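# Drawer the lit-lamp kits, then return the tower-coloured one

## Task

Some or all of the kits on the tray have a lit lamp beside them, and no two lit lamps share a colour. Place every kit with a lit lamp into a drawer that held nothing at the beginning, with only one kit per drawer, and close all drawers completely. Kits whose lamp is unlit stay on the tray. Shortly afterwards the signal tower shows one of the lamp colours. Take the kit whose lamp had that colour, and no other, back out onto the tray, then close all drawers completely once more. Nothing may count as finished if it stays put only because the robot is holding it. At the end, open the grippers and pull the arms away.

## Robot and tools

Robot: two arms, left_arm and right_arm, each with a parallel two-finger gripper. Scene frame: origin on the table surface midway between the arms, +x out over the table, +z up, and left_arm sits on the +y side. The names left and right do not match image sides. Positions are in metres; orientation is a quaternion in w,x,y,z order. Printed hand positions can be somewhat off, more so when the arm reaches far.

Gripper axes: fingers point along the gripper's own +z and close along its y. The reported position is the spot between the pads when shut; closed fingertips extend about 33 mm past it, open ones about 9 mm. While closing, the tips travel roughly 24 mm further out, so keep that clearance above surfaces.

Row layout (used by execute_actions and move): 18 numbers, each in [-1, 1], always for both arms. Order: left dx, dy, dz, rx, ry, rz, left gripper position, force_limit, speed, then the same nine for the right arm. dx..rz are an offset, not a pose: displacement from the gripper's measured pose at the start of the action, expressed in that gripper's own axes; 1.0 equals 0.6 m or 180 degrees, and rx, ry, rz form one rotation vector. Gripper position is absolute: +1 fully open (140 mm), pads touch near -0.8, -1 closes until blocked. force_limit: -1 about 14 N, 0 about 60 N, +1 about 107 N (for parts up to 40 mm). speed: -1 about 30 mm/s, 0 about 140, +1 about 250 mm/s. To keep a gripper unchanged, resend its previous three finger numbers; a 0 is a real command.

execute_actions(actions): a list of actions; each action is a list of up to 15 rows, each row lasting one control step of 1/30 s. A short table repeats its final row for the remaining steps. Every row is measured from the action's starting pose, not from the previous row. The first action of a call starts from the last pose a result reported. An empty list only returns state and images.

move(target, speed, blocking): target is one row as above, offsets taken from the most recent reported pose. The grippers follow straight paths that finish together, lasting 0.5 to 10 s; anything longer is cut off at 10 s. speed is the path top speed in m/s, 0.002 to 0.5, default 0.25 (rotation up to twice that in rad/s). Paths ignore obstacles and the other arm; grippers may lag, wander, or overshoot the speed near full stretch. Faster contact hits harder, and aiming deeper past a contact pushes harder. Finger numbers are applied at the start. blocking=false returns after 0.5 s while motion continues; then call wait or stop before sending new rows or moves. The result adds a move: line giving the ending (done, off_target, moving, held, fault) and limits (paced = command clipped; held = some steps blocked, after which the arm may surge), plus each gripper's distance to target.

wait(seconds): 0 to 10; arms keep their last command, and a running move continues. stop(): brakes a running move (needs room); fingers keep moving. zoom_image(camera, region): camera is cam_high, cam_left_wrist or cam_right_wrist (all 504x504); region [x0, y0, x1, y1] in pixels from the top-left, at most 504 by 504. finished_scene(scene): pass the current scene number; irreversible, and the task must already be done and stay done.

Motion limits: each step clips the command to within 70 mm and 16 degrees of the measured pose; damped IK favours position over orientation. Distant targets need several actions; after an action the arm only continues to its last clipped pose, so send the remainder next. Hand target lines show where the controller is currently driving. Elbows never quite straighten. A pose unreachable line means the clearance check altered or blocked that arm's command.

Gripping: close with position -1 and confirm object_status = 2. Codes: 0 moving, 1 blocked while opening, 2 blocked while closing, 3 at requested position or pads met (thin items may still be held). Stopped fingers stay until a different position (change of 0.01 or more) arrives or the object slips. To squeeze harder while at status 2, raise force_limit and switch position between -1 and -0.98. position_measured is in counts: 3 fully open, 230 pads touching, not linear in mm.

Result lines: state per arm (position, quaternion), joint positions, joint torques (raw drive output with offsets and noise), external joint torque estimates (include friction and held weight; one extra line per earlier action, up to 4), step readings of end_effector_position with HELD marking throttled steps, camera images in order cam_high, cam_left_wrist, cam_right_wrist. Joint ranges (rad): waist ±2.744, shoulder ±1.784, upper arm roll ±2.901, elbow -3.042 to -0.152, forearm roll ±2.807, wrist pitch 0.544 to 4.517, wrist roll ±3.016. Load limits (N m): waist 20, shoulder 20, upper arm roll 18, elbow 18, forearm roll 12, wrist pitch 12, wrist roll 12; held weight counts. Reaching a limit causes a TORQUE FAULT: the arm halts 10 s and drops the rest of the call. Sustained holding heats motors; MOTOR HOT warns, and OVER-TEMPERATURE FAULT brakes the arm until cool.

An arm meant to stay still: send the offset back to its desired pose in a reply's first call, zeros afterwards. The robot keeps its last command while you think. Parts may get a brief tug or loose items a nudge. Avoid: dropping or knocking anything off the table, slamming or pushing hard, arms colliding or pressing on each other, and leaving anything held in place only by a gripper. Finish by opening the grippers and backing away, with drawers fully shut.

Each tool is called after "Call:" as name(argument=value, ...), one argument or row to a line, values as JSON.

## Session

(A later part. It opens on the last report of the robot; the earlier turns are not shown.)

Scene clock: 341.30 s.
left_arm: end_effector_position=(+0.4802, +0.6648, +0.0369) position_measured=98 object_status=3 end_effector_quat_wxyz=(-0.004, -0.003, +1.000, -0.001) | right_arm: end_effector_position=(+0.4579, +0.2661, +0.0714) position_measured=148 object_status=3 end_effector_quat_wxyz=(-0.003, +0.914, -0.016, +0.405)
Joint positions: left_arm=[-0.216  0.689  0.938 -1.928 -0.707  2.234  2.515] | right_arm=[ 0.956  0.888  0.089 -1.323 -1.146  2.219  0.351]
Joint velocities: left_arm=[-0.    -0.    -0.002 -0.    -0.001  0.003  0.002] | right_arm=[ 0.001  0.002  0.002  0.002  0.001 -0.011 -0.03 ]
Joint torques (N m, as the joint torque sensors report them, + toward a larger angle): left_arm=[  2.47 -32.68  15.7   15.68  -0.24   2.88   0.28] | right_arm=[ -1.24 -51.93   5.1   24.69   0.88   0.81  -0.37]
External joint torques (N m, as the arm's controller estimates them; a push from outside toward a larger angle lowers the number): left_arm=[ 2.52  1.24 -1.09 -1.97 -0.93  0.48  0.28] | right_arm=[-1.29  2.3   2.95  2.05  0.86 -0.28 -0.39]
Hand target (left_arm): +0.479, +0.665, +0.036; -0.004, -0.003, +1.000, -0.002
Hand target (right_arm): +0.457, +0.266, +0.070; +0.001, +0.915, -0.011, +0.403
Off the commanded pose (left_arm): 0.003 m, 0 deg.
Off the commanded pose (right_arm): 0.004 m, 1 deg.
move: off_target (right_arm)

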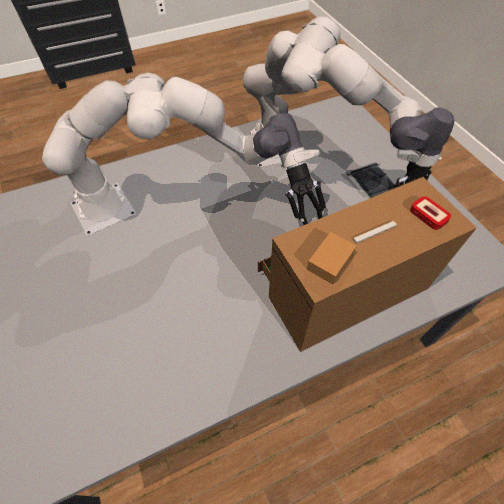

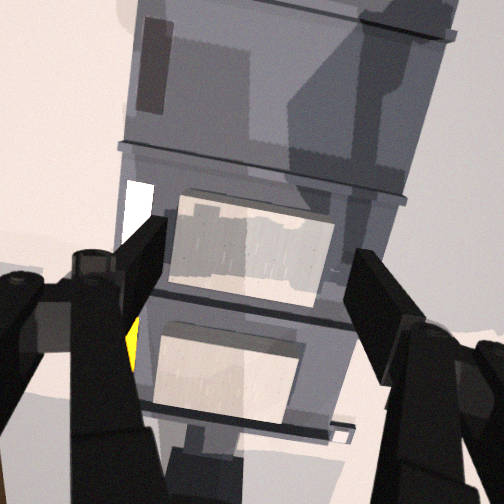

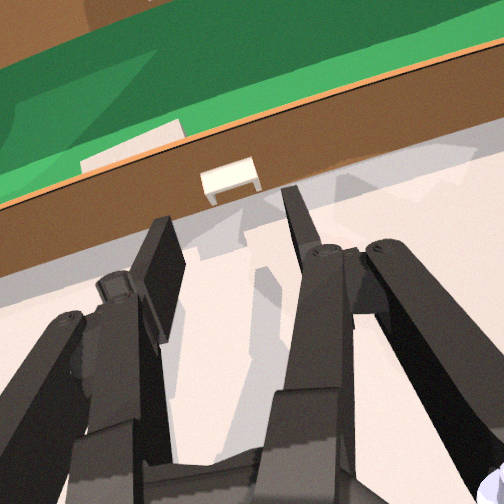

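Call:
move(
  target=[0,0,0.005,0,0,0,0.25,0,0.3,0,0,0,0,0,0,-0.15,0.3,0.3],
  speed=0.02,
)

Call:
move(
  target=[0,0,0,0,0,0,-1,0.2,0.2,0.146,-0.01,0.171,0,0,0,-0.15,0.3,0.3],
  speed=0.08,
)

Scene clock: 344.23 s.
left_arm: end_effector_position=(+0.4799, +0.6639, +0.0348) position_measured=98 object_status=3 end_effector_quat_wxyz=(-0.006, -0.002, +1.000, -0.002) | right_arm: end_effector_position=(+0.4580, +0.2657, +0.0713) position_measured=148 object_status=3 end_effector_quat_wxyz=(-0.001, +0.914, -0.013, +0.405)
Joint positions: left_arm=[-0.215  0.691  0.934 -1.928 -0.707  2.236  2.516] | right_arm=[ 0.956  0.888  0.089 -1.323 -1.145  2.217  0.343]
Joint velocities: left_arm=[ 0.002 -0.    -0.001 -0.001 -0.     0.002 -0.   ] | right_arm=[ 0.001  0.001 -0.001 -0.002 -0.001 -0.002  0.002]
Joint torques (N m, as the joint torque sensors report them, + toward a larger angle): left_arm=[  2.64 -31.65  16.06  17.96  -0.42   2.86   0.1 ] | right_arm=[ -0.19 -52.4    3.02  23.08  -0.03   1.3    0.5 ]
External joint torques (N m, as the arm's controller estimates them; a push from outside toward a larger angle lowers the number): left_arm=[ 2.7   2.38 -0.7   0.41 -1.1   0.48  0.1 ] | right_arm=[-0.18  1.68  0.9   0.54 -0.05  0.23  0.48]
Hand target (left_arm): +0.480, +0.665, +0.034; -0.004, -0.003, +1.000, -0.001
Hand target (right_arm): +0.458, +0.266, +0.071; -0.003, +0.914, -0.016, +0.405
Off the commanded pose (left_arm): 0.001 m, 0 deg.
Off the commanded pose (right_arm): 0.000 m, 0 deg.
move: done

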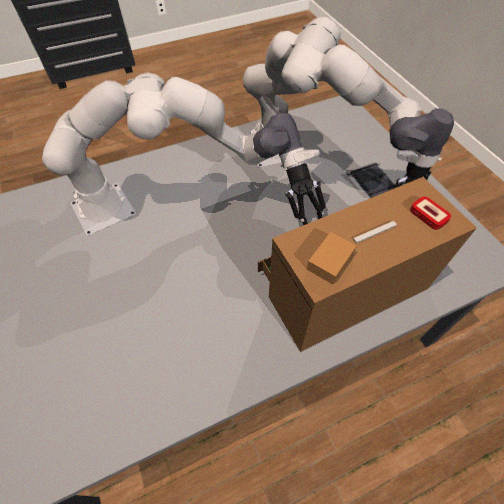

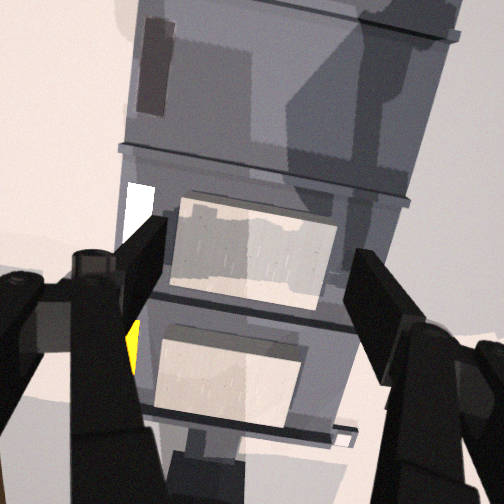

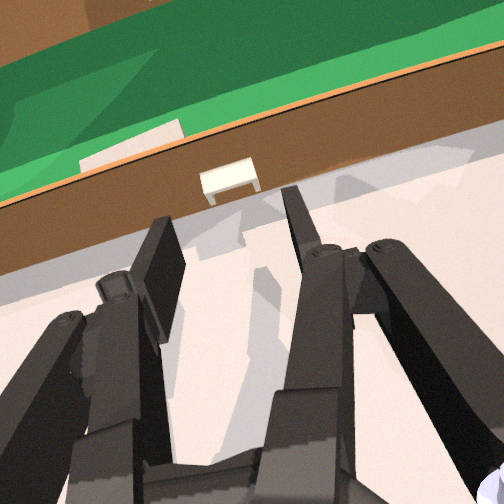

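Scene clock: 346.63 s.
left_arm: end_effector_position=(+0.4802, +0.6641, +0.0354) position_measured=134 object_status=2 end_effector_quat_wxyz=(-0.005, -0.002, +1.000, -0.002) | right_arm: end_effector_position=(+0.5876, +0.2759, +0.0671) position_measured=148 object_status=3 end_effector_quat_wxyz=(-0.008, +0.915, -0.017, +0.403)
Joint positions: left_arm=[-0.215  0.69   0.935 -1.928 -0.707  2.236  2.516] | right_arm=[ 0.814  1.223  0.137 -0.773 -1.08   2.215  0.04 ]
Joint velocities: left_arm=[ 0.001 -0.    -0.001 -0.001 -0.     0.001 -0.   ] | right_arm=[ 0.002  0.006  0.004  0.014  0.001 -0.009 -0.038]
Joint torques (N m, as the joint torque sensors report them, + toward a larger angle): left_arm=[  0.3  -31.92  16.3   17.75   0.5    2.26   0.15] | right_arm=[ -3.77 -56.39   4.19  26.44   0.52   1.38  -0.36]
External joint torques (N m, as the arm's controller estimates them; a push from outside toward a larger angle lowers the number): left_arm=[ 0.19  2.14 -0.58  0.18 -0.19 -0.14  0.15] | right_arm=[-3.91  2.89  1.29  2.28  0.4  -0.3  -0.38]
Hand target (left_arm): +0.480, +0.664, +0.035; -0.006, -0.002, +1.000, -0.002
Hand target (right_arm): +0.591, +0.272, +0.066; -0.003, +0.916, -0.012, +0.402
Off the commanded pose (left_arm): 0.001 m, 0 deg.
Off the commanded pose (right_arm): 0.009 m, 1 deg.
move: off_target (right_arm)

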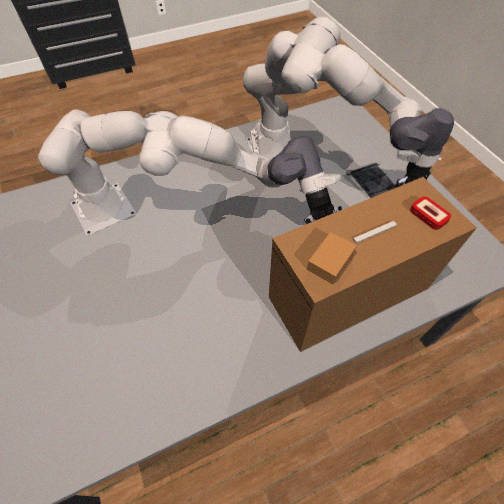

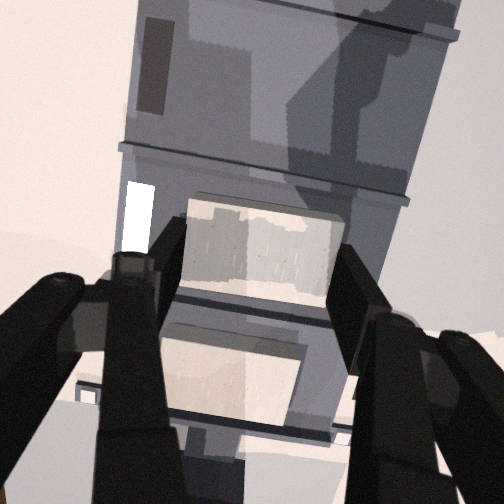

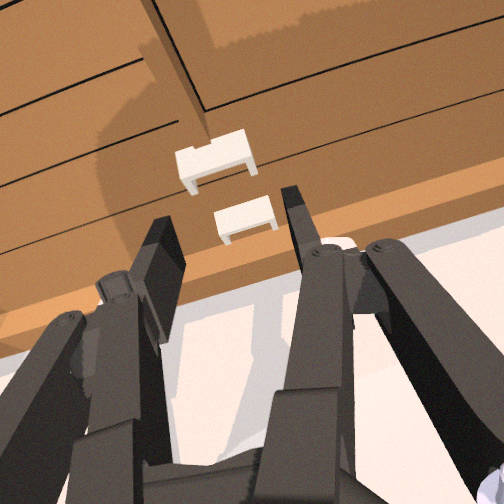

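Call:
move(
  target=[0,0,0,0,0,0,0.25,0,0.3,0.012,0.008,0.012,0,0,0,-0.15,0.3,0.3],
  speed=0.03,
)

Call:
move(
  target=[0,0,-0.2,0,0,0,0.25,0,0.3,-0.04,0,-0.1,0,0,0,-0.15,0.3,0.3],
  speed=0.2,
)

Scene clock: 359.70 s.
left_arm: end_effector_position=(+0.4802, +0.6641, +0.0354) position_measured=98 object_status=3 end_effector_quat_wxyz=(-0.005, -0.002, +1.000, -0.002) | right_arm: end_effector_position=(+0.5884, +0.2761, +0.0672) position_measured=148 object_status=3 end_effector_quat_wxyz=(-0.008, +0.916, -0.014, +0.401)
Joint positions: left_arm=[-0.215  0.69   0.935 -1.928 -0.707  2.236  2.516] | right_arm=[ 0.811  1.225  0.14  -0.769 -1.077  2.216  0.028]
Joint velocities: left_arm=[ 0.    -0.    -0.002 -0.     0.     0.001 -0.   ] | right_arm=[-0.     0.001  0.     0.002  0.002 -0.    -0.001]
Joint torques (N m, as the joint torque sensors report them, + toward a larger angle): left_arm=[ -0.52 -32.57  16.91  17.43   0.59   2.3    0.17] | right_arm=[ -7.47 -55.19   2.5   27.37  -0.1    2.88   0.03]
External joint torques (N m, as the arm's controller estimates them; a push from outside toward a larger angle lowers the number): left_arm=[-0.48  1.4   0.19 -0.12 -0.09 -0.08  0.17] | right_arm=[-7.56  4.08 -0.42  3.2  -0.23  1.18  0.01]
Hand target (left_arm): +0.480, +0.664, +0.035; -0.005, -0.002, +1.000, -0.002
Hand target (right_arm): +0.597, +0.271, +0.067; -0.008, +0.915, -0.017, +0.403
Off the commanded pose (left_arm): 0.000 m, 0 deg.
Off the commanded pose (right_arm): 0.011 m, 0 deg.
move: off_target (right_arm)

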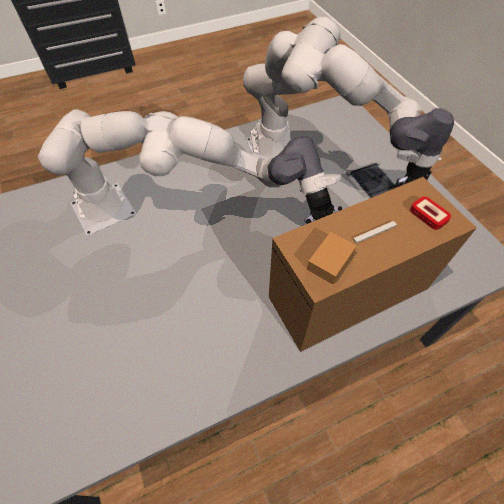

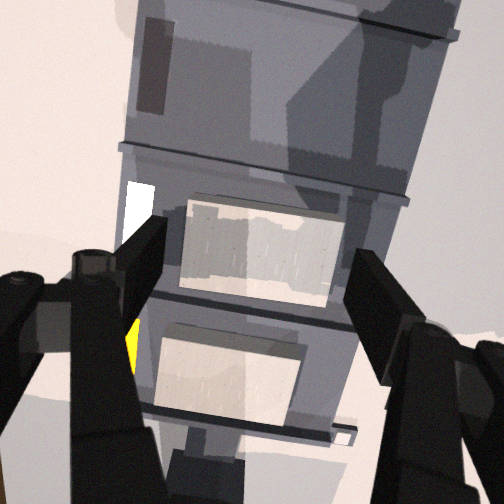

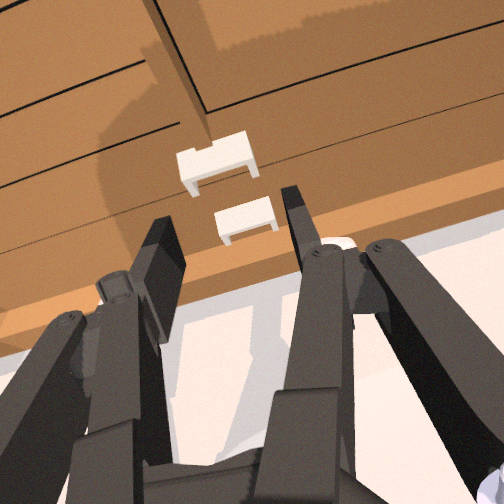

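Scene clock: 360.97 s.
left_arm: end_effector_position=(+0.4798, +0.6668, +0.1572) position_measured=98 object_status=3 end_effector_quat_wxyz=(-0.003, -0.001, +1.000, +0.002) | right_arm: end_effector_position=(+0.5287, +0.2738, +0.0894) position_measured=148 object_status=3 end_effector_quat_wxyz=(-0.003, +0.916, -0.009, +0.401)
Joint positions: left_arm=[-0.356  0.529  1.138 -1.87  -0.534  2.044  2.423] | right_arm=[ 0.863  1.001  0.122 -1.095 -1.109  2.22   0.165]
Joint velocities: left_arm=[-0.001  0.002  0.004 -0.     0.    -0.013 -0.015] | right_arm=[ 0.002 -0.003 -0.004  0.001  0.     0.004  0.031]
Joint torques (N m, as the joint torque sensors report them, + toward a larger angle): left_arm=[ -0.95 -24.14  15.51  21.07   1.43   2.1   -0.13] | right_arm=[  0.91 -55.23   2.59  22.23  -0.79   1.6    0.46]
External joint torques (N m, as the arm's controller estimates them; a push from outside toward a larger angle lowers the number): left_arm=[-0.96  3.26  0.64  0.44  0.65 -0.31 -0.14] | right_arm=[ 0.82  1.85 -0.35 -1.56 -0.87  0.16  0.44]
Hand target (left_arm): +0.479, +0.666, +0.157; -0.006, -0.003, +1.000, +0.002
Hand target (right_arm): +0.528, +0.275, +0.090; -0.007, +0.915, -0.014, +0.402
Off the commanded pose (left_arm): 0.003 m, 0 deg.
Off the commanded pose (right_arm): 0.003 m, 1 deg.
move: done

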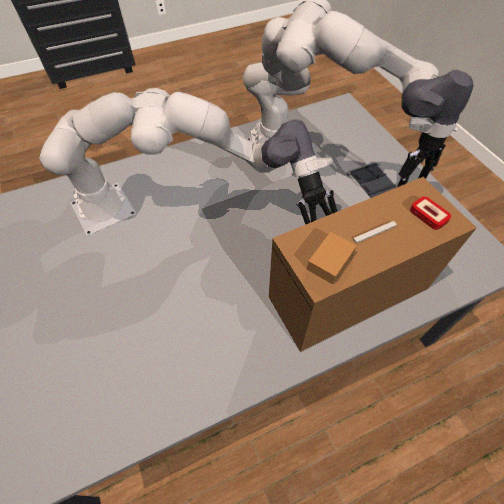

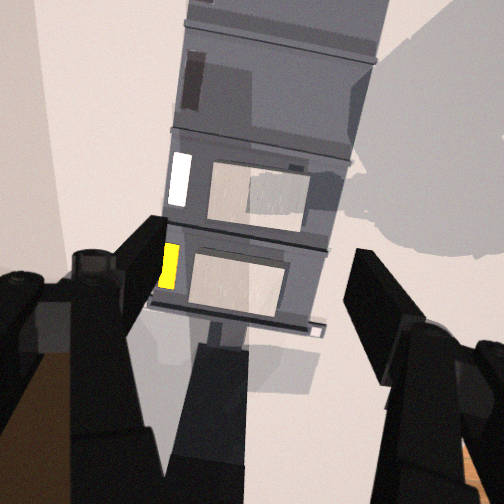

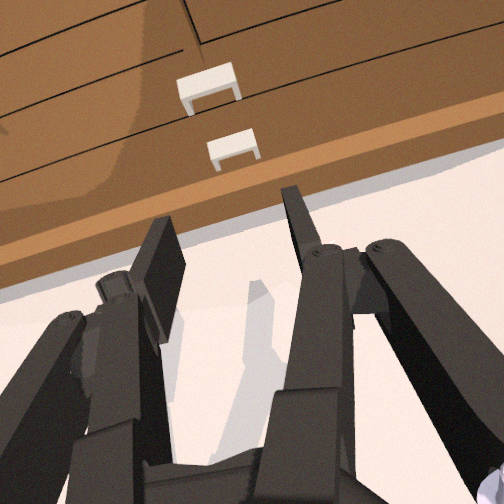

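Call:
move(
  target=[-0.083,-0.453,-0.188,0,-0.194,0,-0.15,0,0.3,0,0.7,-0.22,0,0,0,-0.15,0.3,0.3],
  speed=0.25,
)

Scene clock: 366.20 s.
left_arm: end_effector_position=(+0.5332, +0.3904, +0.2765) position_measured=148 object_status=3 end_effector_quat_wxyz=(+0.302, +0.003, +0.953, +0.003) | right_arm: end_effector_position=(+0.4259, -0.1465, +0.1668) position_measured=148 object_status=3 end_effector_quat_wxyz=(-0.005, +0.917, -0.010, +0.399)
Joint positions: left_arm=[-1.86   0.642  2.073 -2.458 -1.102  2.531  2.385] | right_arm=[ 0.621 -0.253 -0.092 -2.704 -1.601  2.646  0.544]
Joint velocities: left_arm=[-0.001  0.     0.002 -0.    -0.004  0.012  0.006] | right_arm=[ 0.001 -0.     0.001 -0.002 -0.004  0.008 -0.001]
Joint torques (N m, as the joint torque sensors report them, + toward a larger angle): left_arm=[-1.12 -0.27 14.43 18.78 -0.17  3.18  0.33] | right_arm=[ -1.74 -18.32  -0.15  18.53  -0.46   0.95   0.29]
External joint torques (N m, as the arm's controller estimates them; a push from outside toward a larger angle lowers the number): left_arm=[-1.15 -0.19  0.37 -1.45 -1.12  0.22  0.35] | right_arm=[-1.81 -0.02 -0.46 -0.82 -1.13  0.15  0.27]
Hand target (left_arm): +0.533, +0.391, +0.277; +0.304, +0.004, +0.953, +0.004
Hand target (right_arm): +0.426, -0.148, +0.166; -0.006, +0.917, -0.011, +0.399
Off the commanded pose (left_arm): 0.009 m, 1 deg.
Off the commanded pose (right_arm): 0.007 m, 0 deg.
move: off_target (left_arm, right_arm)

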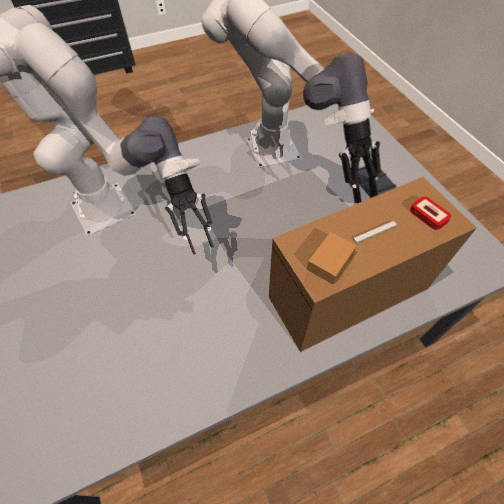

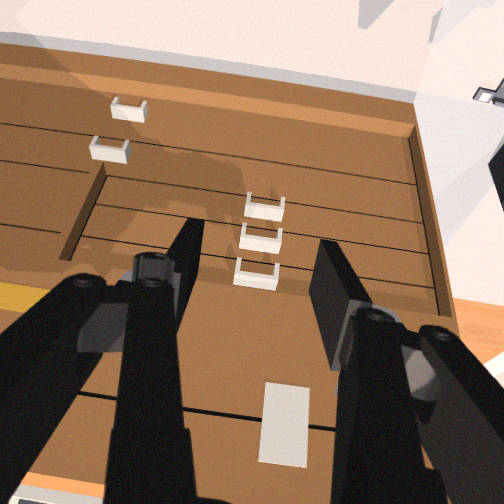

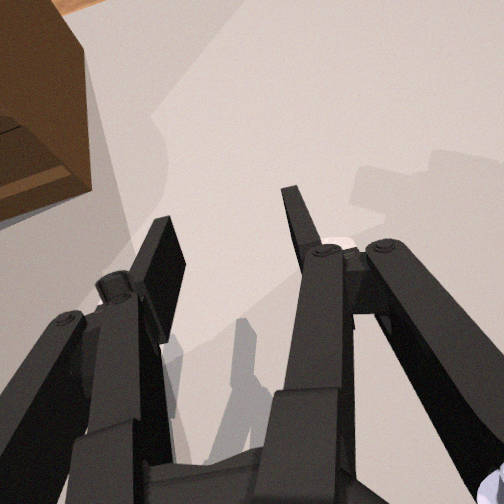

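Call:
move(
  target=[-0.054,0.005,0.065,0,0,0,-0.15,0,0.3,0,0,0,0,0,0,-0.15,0.3,0.3],
  speed=0.06,
)

Scene clock: 371.37 s.
left_arm: end_effector_position=(+0.5810, +0.3923, +0.2612) position_measured=148 object_status=3 end_effector_quat_wxyz=(+0.301, +0.005, +0.954, +0.001) | right_arm: end_effector_position=(+0.4257, -0.1462, +0.1667) position_measured=148 object_status=3 end_effector_quat_wxyz=(-0.006, +0.917, -0.010, +0.399)
Joint positions: left_arm=[-1.637  0.519  1.847 -2.328 -1.074  2.605  2.374] | right_arm=[ 0.621 -0.253 -0.092 -2.704 -1.601  2.648  0.544]
Joint velocities: left_arm=[ 0.015 -0.001 -0.011  0.006  0.     0.    -0.003] | right_arm=[-0.    -0.001  0.001 -0.    -0.001  0.001 -0.   ]
Joint torques (N m, as the joint torque sensors report them, + toward a larger angle): left_arm=[ 3.03 -2.04 11.59 21.26  1.05  3.33  0.04] | right_arm=[ -0.64 -17.29   1.33  20.22   0.73   0.48   0.11]
External joint torques (N m, as the arm's controller estimates them; a push from outside toward a larger angle lowers the number): left_arm=[ 3.04  0.77 -2.23  0.79  0.04  0.37  0.05] | right_arm=[-0.68  1.11  1.05  0.79  0.06 -0.32  0.09]
Hand target (left_arm): +0.582, +0.393, +0.263; +0.302, +0.004, +0.953, +0.002
Hand target (right_arm): +0.426, -0.147, +0.167; -0.005, +0.917, -0.010, +0.399
Off the commanded pose (left_arm): 0.003 m, 0 deg.
Off the commanded pose (right_arm): 0.000 m, 0 deg.
move: done

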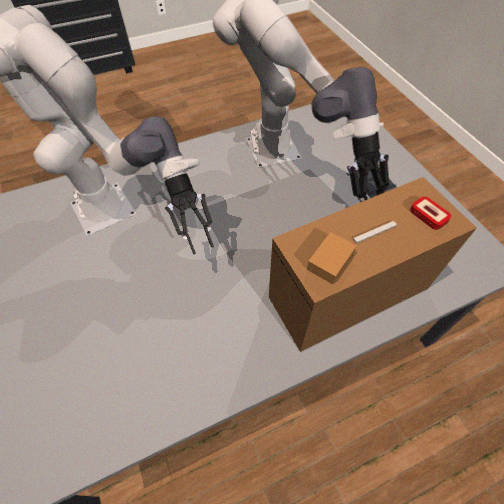

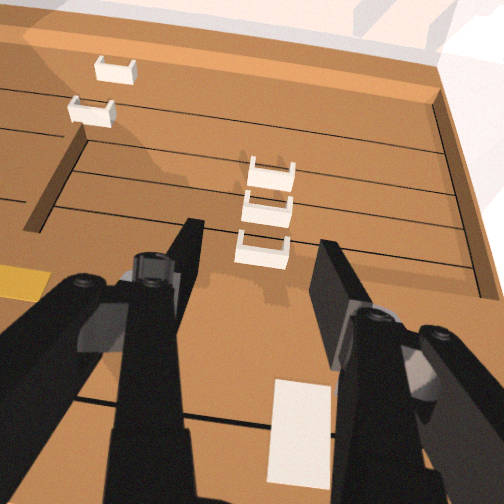

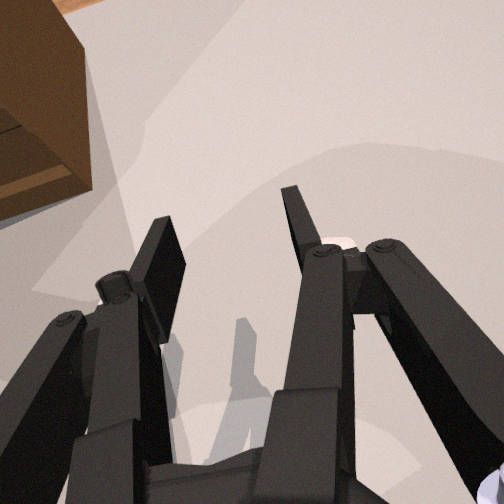

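Call:
move(
  target=[0,0,0.028,0,0,0,-0.15,0.3,0,0,0,0,0,0,0,-0.15,0.3,0],
  speed=0.04,
)

Call:
move(
  target=[0,0,0,0,0,0,-1,0.3,-0.2,0,0,0,0,0,0,-0.15,0.3,0],
)

Scene clock: 382.83 s.
left_arm: end_effector_position=(+0.5875, +0.3905, +0.2437) position_measured=148 object_status=3 end_effector_quat_wxyz=(+0.295, +0.005, +0.955, -0.002) | right_arm: end_effector_position=(+0.4257, -0.1462, +0.1667) position_measured=148 object_status=3 end_effector_quat_wxyz=(-0.006, +0.917, -0.010, +0.399)
Joint positions: left_arm=[-1.566  0.481  1.757 -2.315 -1.074  2.643  2.377] | right_arm=[ 0.621 -0.253 -0.092 -2.704 -1.601  2.648  0.544]
Joint velocities: left_arm=[ 0.008 -0.008 -0.012 -0.001  0.001  0.014  0.003] | right_arm=[ 0.    -0.     0.    -0.     0.001 -0.001  0.001]
Joint torques (N m, as the joint torque sensors report them, + toward a larger angle): left_arm=[ 2.24 -5.   13.06 22.61  0.05  3.89  0.24] | right_arm=[ -0.48 -17.62   1.27  19.94   0.6    0.72   0.14]
External joint torques (N m, as the arm's controller estimates them; a push from outside toward a larger angle lowers the number): left_arm=[ 2.14 -0.78 -0.31  2.32 -1.    0.93  0.25] | right_arm=[-0.5   0.71  1.02  0.54 -0.07 -0.08  0.12]
Hand target (left_arm): +0.591, +0.392, +0.247; +0.301, +0.006, +0.954, +0.000
Hand target (right_arm): +0.426, -0.146, +0.167; -0.006, +0.917, -0.010, +0.399
Off the commanded pose (left_arm): 0.005 m, 1 deg.
Off the commanded pose (right_arm): 0.000 m, 0 deg.
move: off_target (left_arm)

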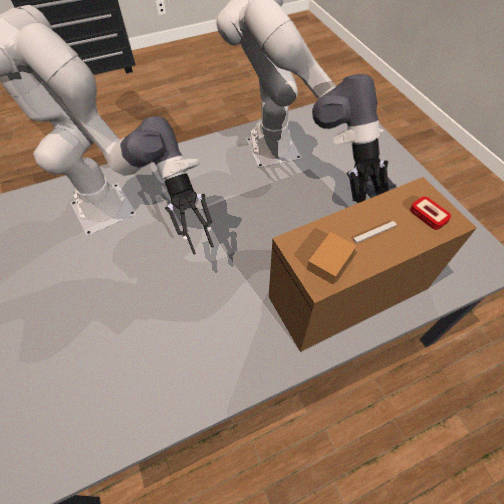

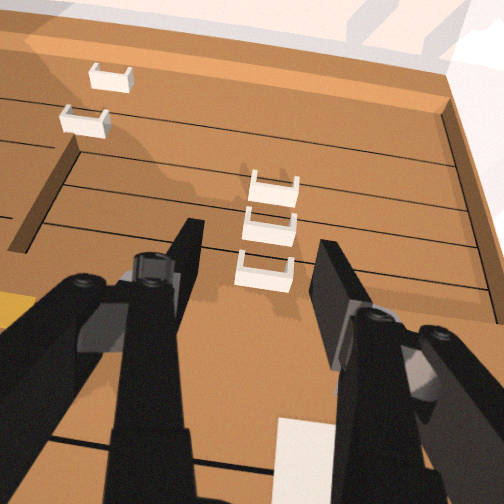

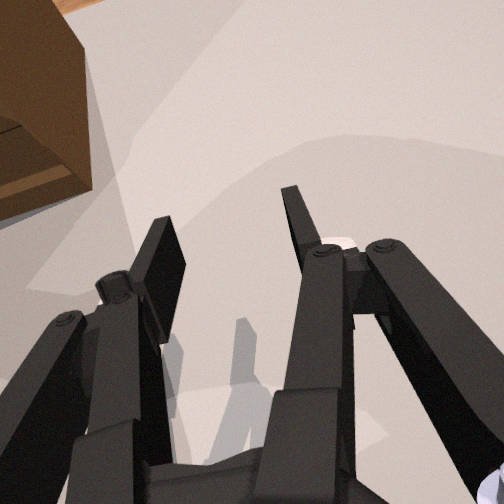

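Scene clock: 383.50 s.
left_arm: end_effector_position=(+0.5875, +0.3906, +0.2437) position_measured=234 object_status=3 end_effector_quat_wxyz=(+0.295, +0.005, +0.955, -0.002) | right_arm: end_effector_position=(+0.4257, -0.1462, +0.1667) position_measured=148 object_status=3 end_effector_quat_wxyz=(-0.006, +0.917, -0.010, +0.399)
Joint positions: left_arm=[-1.566  0.481  1.757 -2.315 -1.074  2.643  2.377] | right_arm=[ 0.621 -0.253 -0.092 -2.704 -1.601  2.648  0.544]
Joint velocities: left_arm=[-0.    -0.001 -0.    -0.     0.     0.     0.   ] | right_arm=[-0.    -0.    -0.     0.001 -0.001  0.001  0.001]
Joint torques (N m, as the joint torque sensors report them, + toward a larger angle): left_arm=[ 0.1  -4.5  13.15 19.68  1.07  2.95  0.21] | right_arm=[ -0.3  -17.64   1.23  19.8    0.61   0.72   0.12]
External joint torques (N m, as the arm's controller estimates them; a push from outside toward a larger angle lowers the number): left_arm=[ 0.15 -0.29 -0.06 -0.7   0.02  0.01  0.23] | right_arm=[-0.3   0.8   1.    0.29 -0.06 -0.08  0.1 ]
Hand target (left_arm): +0.588, +0.391, +0.244; +0.295, +0.005, +0.955, -0.002
Hand target (right_arm): +0.426, -0.146, +0.167; -0.006, +0.917, -0.010, +0.399
Off the commanded pose (left_arm): 0.000 m, 0 deg.
Off the commanded pose (right_arm): 0.000 m, 0 deg.
move: done

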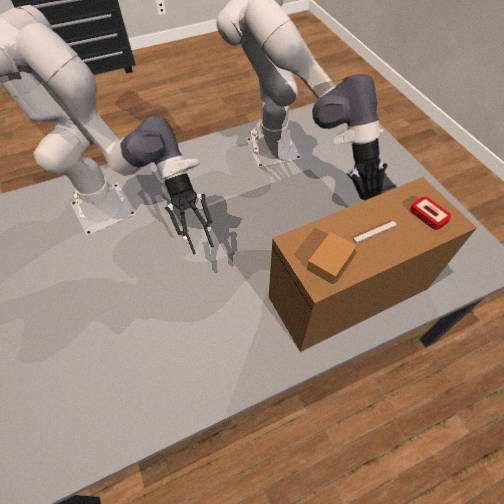

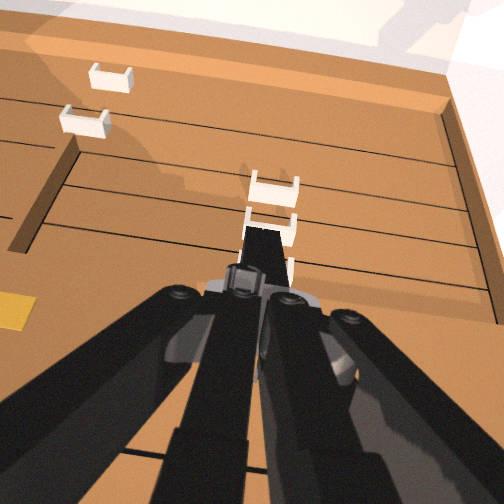

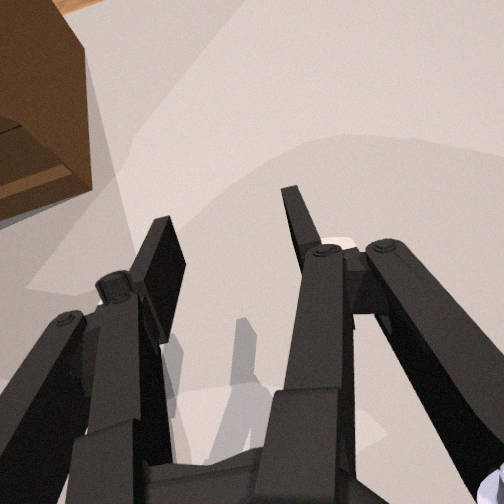

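Call:
move(
  target=[0,0,-0.07,0,-0.11,0,-0.15,0.3,0,0,0,0,0,0,0,-0.15,0.3,0],
  speed=0.1,
)

Scene clock: 391.37 s.
left_arm: end_effector_position=(+0.5657, +0.3884, +0.2794) position_measured=148 object_status=3 end_effector_quat_wxyz=(+0.456, +0.006, +0.890, -0.004) | right_arm: end_effector_position=(+0.4257, -0.1462, +0.1667) position_measured=148 object_status=3 end_effector_quat_wxyz=(-0.006, +0.917, -0.010, +0.399)
Joint positions: left_arm=[-1.738  0.783  1.892 -2.51  -1.95   2.596  3.   ] | right_arm=[ 0.621 -0.253 -0.092 -2.704 -1.601  2.648  0.544]
Joint velocities: left_arm=[ 0.004  0.005 -0.001 -0.002 -0.006 -0.02   0.006] | right_arm=[-0.001 -0.    -0.001 -0.    -0.     0.001 -0.001]
Joint torques (N m, as the joint torque sensors report them, + toward a larger angle): left_arm=[ 1.65 -5.04 15.43 15.01 -0.09  1.2   0.29] | right_arm=[ -0.29 -17.47   1.3   20.04   0.62   0.7    0.14]
External joint torques (N m, as the arm's controller estimates them; a push from outside toward a larger angle lowers the number): left_arm=[ 1.64  1.19 -1.84 -1.72 -1.13 -0.5   0.31] | right_arm=[-0.28  0.93  1.08  0.6  -0.06 -0.1   0.12]
Hand target (left_arm): +0.565, +0.388, +0.278; +0.455, +0.007, +0.890, -0.004
Hand target (right_arm): +0.426, -0.146, +0.167; -0.006, +0.917, -0.010, +0.399
Off the commanded pose (left_arm): 0.003 m, 0 deg.
Off the commanded pose (right_arm): 0.000 m, 0 deg.
joint sent to its limit (left arm) — the command would take joint 7 (wrist roll) past its upper limit, so that joint was sent only as far as its limit.
move: done

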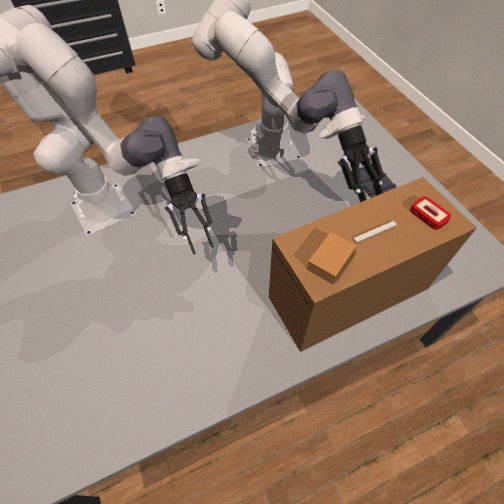

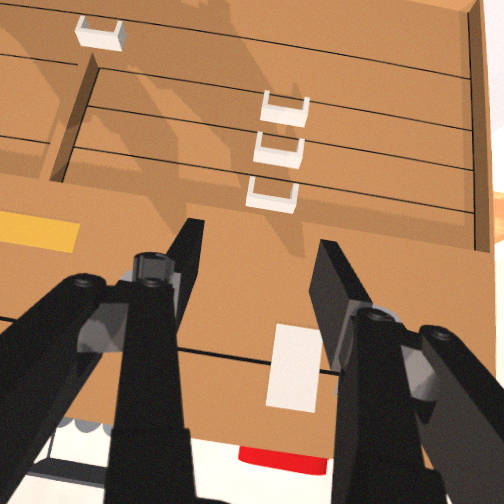

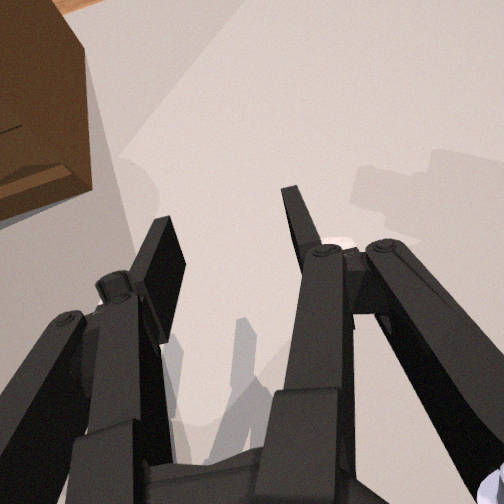

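Call:
move(
  target=[0.003,0.006,0.018,0,0.05,0,-0.15,0.3,0,0,0,0,0,0,0,-0.15,0.3,0],
  speed=0.1,
)

Call:
move(
  target=[0,0,0.067,0,0,0,-0.15,0.3,0,0,0,0,0,0,0,-0.15,0.3,0],
  speed=0.04,
)

Scene clock: 398.90 s.
left_arm: end_effector_position=(+0.5720, +0.3938, +0.2717) position_measured=148 object_status=3 end_effector_quat_wxyz=(+0.385, +0.010, +0.923, +0.001) | right_arm: end_effector_position=(+0.4257, -0.1462, +0.1667) position_measured=148 object_status=3 end_effector_quat_wxyz=(-0.006, +0.917, -0.010, +0.399)
Joint positions: left_arm=[-1.68   0.71   1.878 -2.432 -1.582  2.587  2.739] | right_arm=[ 0.621 -0.253 -0.092 -2.704 -1.601  2.648  0.544]
Joint velocities: left_arm=[-0.    -0.001 -0.001  0.     0.008  0.    -0.039] | right_arm=[ 0.001  0.     0.001 -0.     0.001 -0.     0.   ]
Joint torques (N m, as the joint torque sensors report them, + toward a larger angle): left_arm=[ 1.38 -7.34 15.19 19.04  2.19  1.83 -0.1 ] | right_arm=[ -0.84 -17.54   1.29  19.93   0.62   0.67   0.1 ]
External joint torques (N m, as the arm's controller estimates them; a push from outside toward a larger angle lowers the number): left_arm=[ 1.43 -1.8  -1.6   1.08  1.12 -0.57 -0.08] | right_arm=[-0.87  0.83  1.02  0.5  -0.05 -0.13  0.09]
Hand target (left_arm): +0.573, +0.393, +0.271; +0.384, +0.005, +0.923, -0.002
Hand target (right_arm): +0.426, -0.146, +0.167; -0.006, +0.917, -0.010, +0.399
Off the commanded pose (left_arm): 0.002 m, 1 deg.
Off the commanded pose (right_arm): 0.000 m, 0 deg.
move: done

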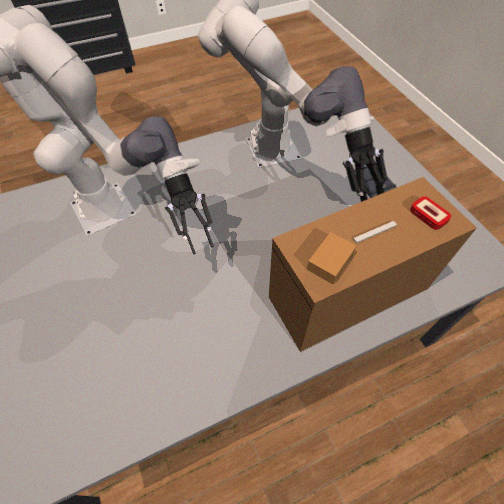

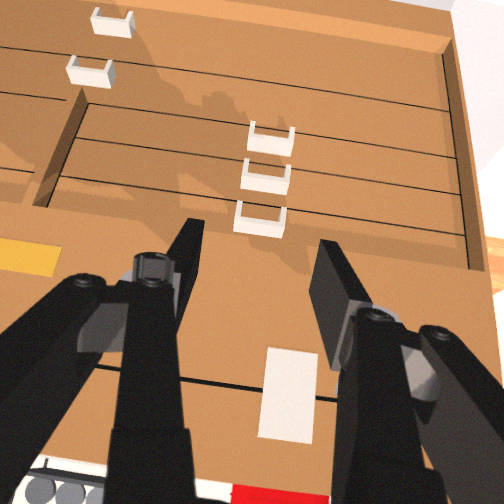

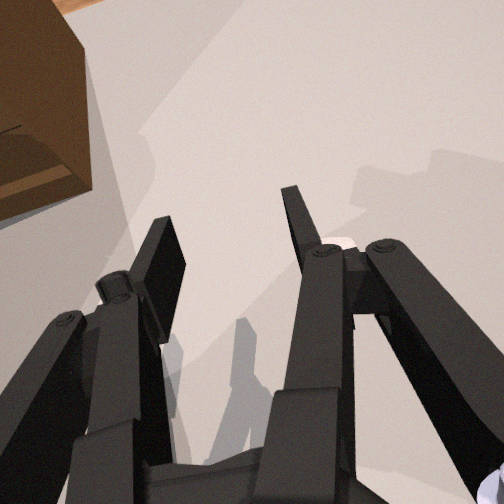

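Scene clock: 409.67 s.
left_arm: end_effector_position=(+0.5829, +0.3930, +0.2565) position_measured=148 object_status=3 end_effector_quat_wxyz=(+0.384, +0.005, +0.923, +0.003) | right_arm: end_effector_position=(+0.4257, -0.1462, +0.1667) position_measured=148 object_status=3 end_effector_quat_wxyz=(-0.006, +0.917, -0.010, +0.399)
Joint positions: left_arm=[-1.611  0.693  1.792 -2.402 -1.623  2.617  2.758] | right_arm=[ 0.621 -0.253 -0.092 -2.704 -1.601  2.648  0.544]
Joint velocities: left_arm=[-0.001  0.001 -0.001  0.001  0.001 -0.     0.001] | right_arm=[ 0.001 -0.    -0.    -0.     0.    -0.     0.   ]
Joint torques (N m, as the joint torque sensors report them, + toward a larger angle): left_arm=[ 5.29 -8.83 13.94 19.91  0.88  2.1   0.32] | right_arm=[ -0.51 -17.45   1.58  19.9    0.64   0.72   0.09]
External joint torques (N m, as the arm's controller estimates them; a push from outside toward a larger angle lowers the number): left_arm=[ 5.38 -1.66 -3.17  2.32 -0.24 -0.26  0.34] | right_arm=[-0.51  0.85  1.35  0.48 -0.03 -0.07  0.07]
Hand target (left_arm): +0.584, +0.394, +0.256; +0.384, +0.005, +0.923, +0.002
Hand target (right_arm): +0.426, -0.146, +0.167; -0.006, +0.917, -0.010, +0.399
Off the commanded pose (left_arm): 0.022 m, 1 deg.
Off the commanded pose (right_arm): 0.000 m, 0 deg.
TORQUE FAULT: the external load on joint 1 (waist) of the left arm reached its load limit, and that arm stopped for 10 seconds. That time counts as 19 of the actions that you can send in this scene. A torque fault stops only its own arm. That arm's remaining commands of this call were not run. That arm's gripper holds where it stopped, with its grip as last carried out, and that arm accepts commands again: back off and push less far. That arm stops again, at the same cost, whenever a joint's load reaches its limit.
move: fault (left_arm)

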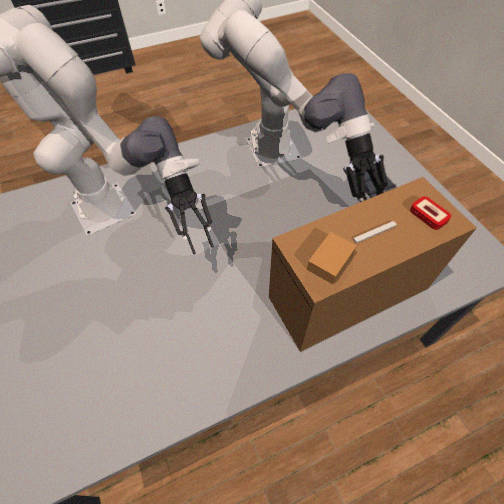

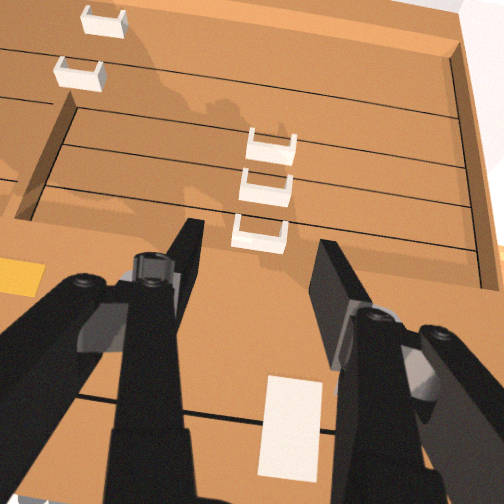

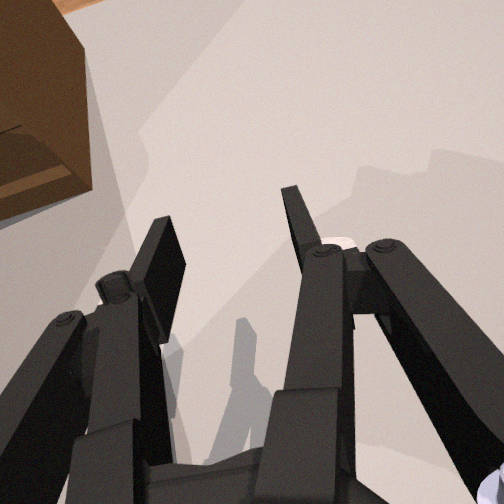

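Call:
move(
  target=[0.042,0,0.012,0,0,0,-0.15,0.3,0,0,0,0,0,0,0,-0.15,0.3,0],
  speed=0.04,
)

Call:
move(
  target=[-0.014,0,0.014,0,0,0,-0.15,0.3,0,0,0,0,0,0,0,-0.15,0.3,0],
  speed=0.02,
)

Scene clock: 414.23 s.
left_arm: end_effector_position=(+0.5714, +0.3921, +0.2345) position_measured=148 object_status=3 end_effector_quat_wxyz=(+0.383, -0.001, +0.924, -0.002) | right_arm: end_effector_position=(+0.4257, -0.1462, +0.1667) position_measured=148 object_status=3 end_effector_quat_wxyz=(-0.006, +0.917, -0.010, +0.399)
Joint positions: left_arm=[-1.614  0.696  1.766 -2.441 -1.713  2.627  2.82 ] | right_arm=[ 0.621 -0.253 -0.092 -2.704 -1.601  2.648  0.544]
Joint velocities: left_arm=[-0.001  0.009 -0.002 -0.002 -0.028 -0.001  0.051] | right_arm=[-0.001 -0.    -0.002 -0.001  0.001 -0.     0.002]
Joint torques (N m, as the joint torque sensors report them, + toward a larger angle): left_arm=[-0.16 -6.76 15.32 15.15  0.04  2.47  0.37] | right_arm=[ -0.43 -17.53   1.11  20.07   0.6    0.71   0.12]
External joint torques (N m, as the arm's controller estimates them; a push from outside toward a larger angle lowers the number): left_arm=[-0.18  0.77 -1.67 -1.72 -1.09  0.22  0.39] | right_arm=[-0.38  0.8   0.93  0.71 -0.07 -0.08  0.1 ]
Hand target (left_arm): +0.571, +0.393, +0.233; +0.384, +0.005, +0.923, +0.002
Hand target (right_arm): +0.426, -0.146, +0.167; -0.006, +0.917, -0.010, +0.399
Off the commanded pose (left_arm): 0.002 m, 1 deg.
Off the commanded pose (right_arm): 0.000 m, 0 deg.
move: done

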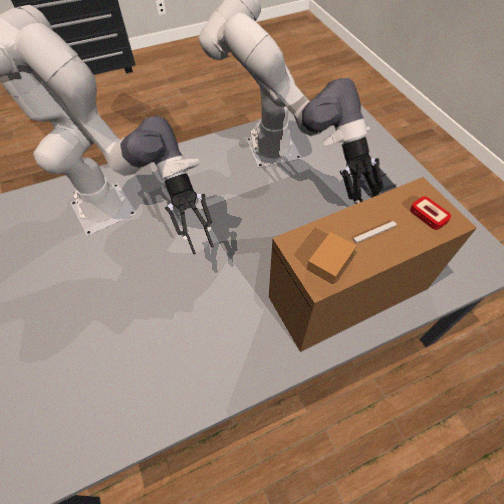

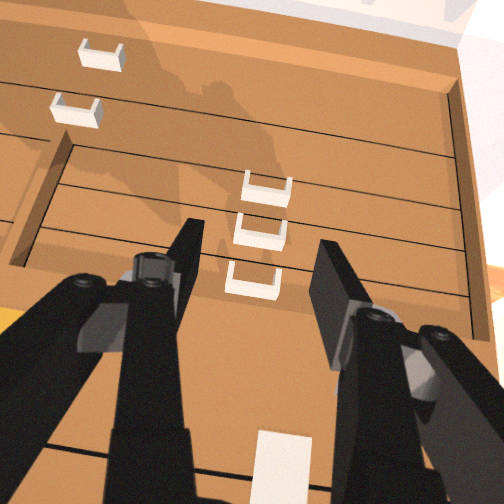

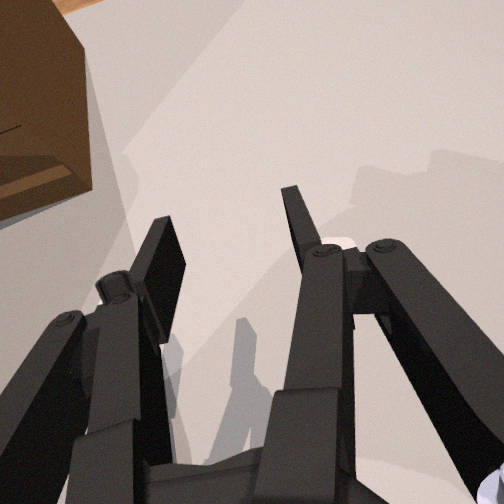

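Scene clock: 415.07 s.
left_arm: end_effector_position=(+0.5824, +0.3926, +0.2341) position_measured=148 object_status=3 end_effector_quat_wxyz=(+0.384, -0.000, +0.923, -0.001) | right_arm: end_effector_position=(+0.4257, -0.1462, +0.1667) position_measured=148 object_status=3 end_effector_quat_wxyz=(-0.006, +0.917, -0.010, +0.399)
Joint positions: left_arm=[-1.564  0.694  1.726 -2.407 -1.713  2.627  2.818] | right_arm=[ 0.621 -0.253 -0.092 -2.704 -1.601  2.648  0.544]
Joint velocities: left_arm=[ 0.008  0.    -0.006  0.002  0.001 -0.    -0.005] | right_arm=[ 0.001 -0.     0.001 -0.001 -0.001  0.     0.001]
Joint torques (N m, as the joint torque sensors report them, + toward a larger angle): left_arm=[ 2.93 -9.37 15.65 17.27  2.    1.98 -0.12] | right_arm=[ -0.34 -17.53   1.37  20.07   0.63   0.71   0.11]
External joint torques (N m, as the arm's controller estimates them; a push from outside toward a larger angle lowers the number): left_arm=[ 2.9  -0.78 -1.74  0.52  0.88 -0.28 -0.11] | right_arm=[-0.4   0.77  1.07  0.71 -0.04 -0.09  0.09]
Hand target (left_arm): +0.583, +0.392, +0.234; +0.383, -0.001, +0.924, -0.002
Hand target (right_arm): +0.426, -0.146, +0.167; -0.006, +0.917, -0.010, +0.399
Off the commanded pose (left_arm): 0.001 m, 0 deg.
Off the commanded pose (right_arm): 0.000 m, 0 deg.
move: done

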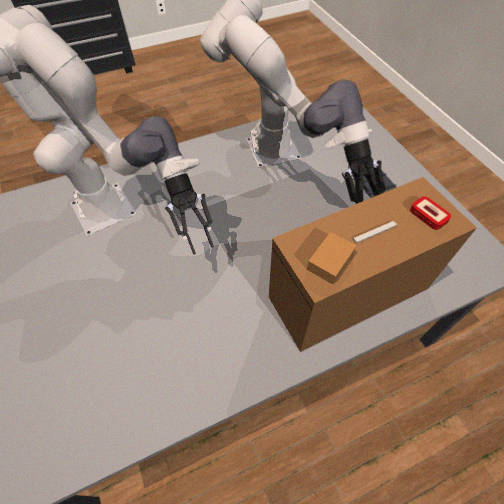

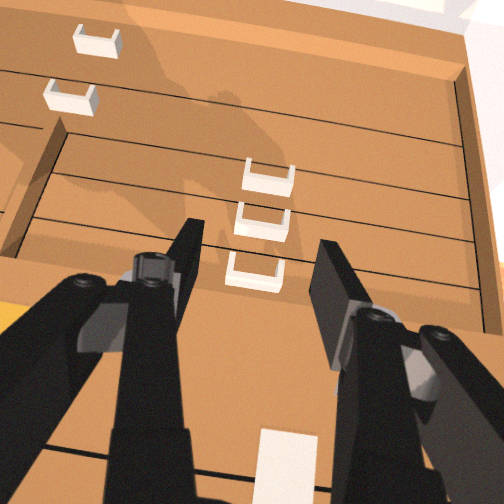

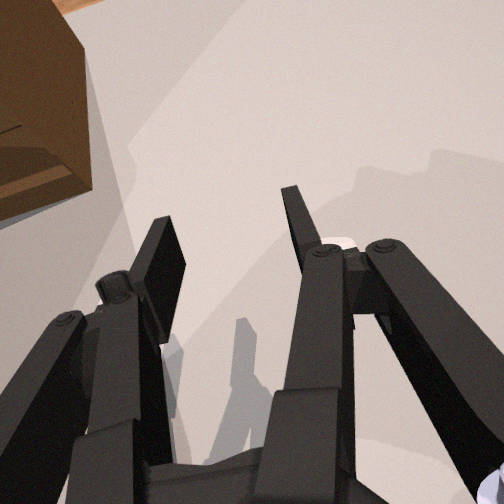

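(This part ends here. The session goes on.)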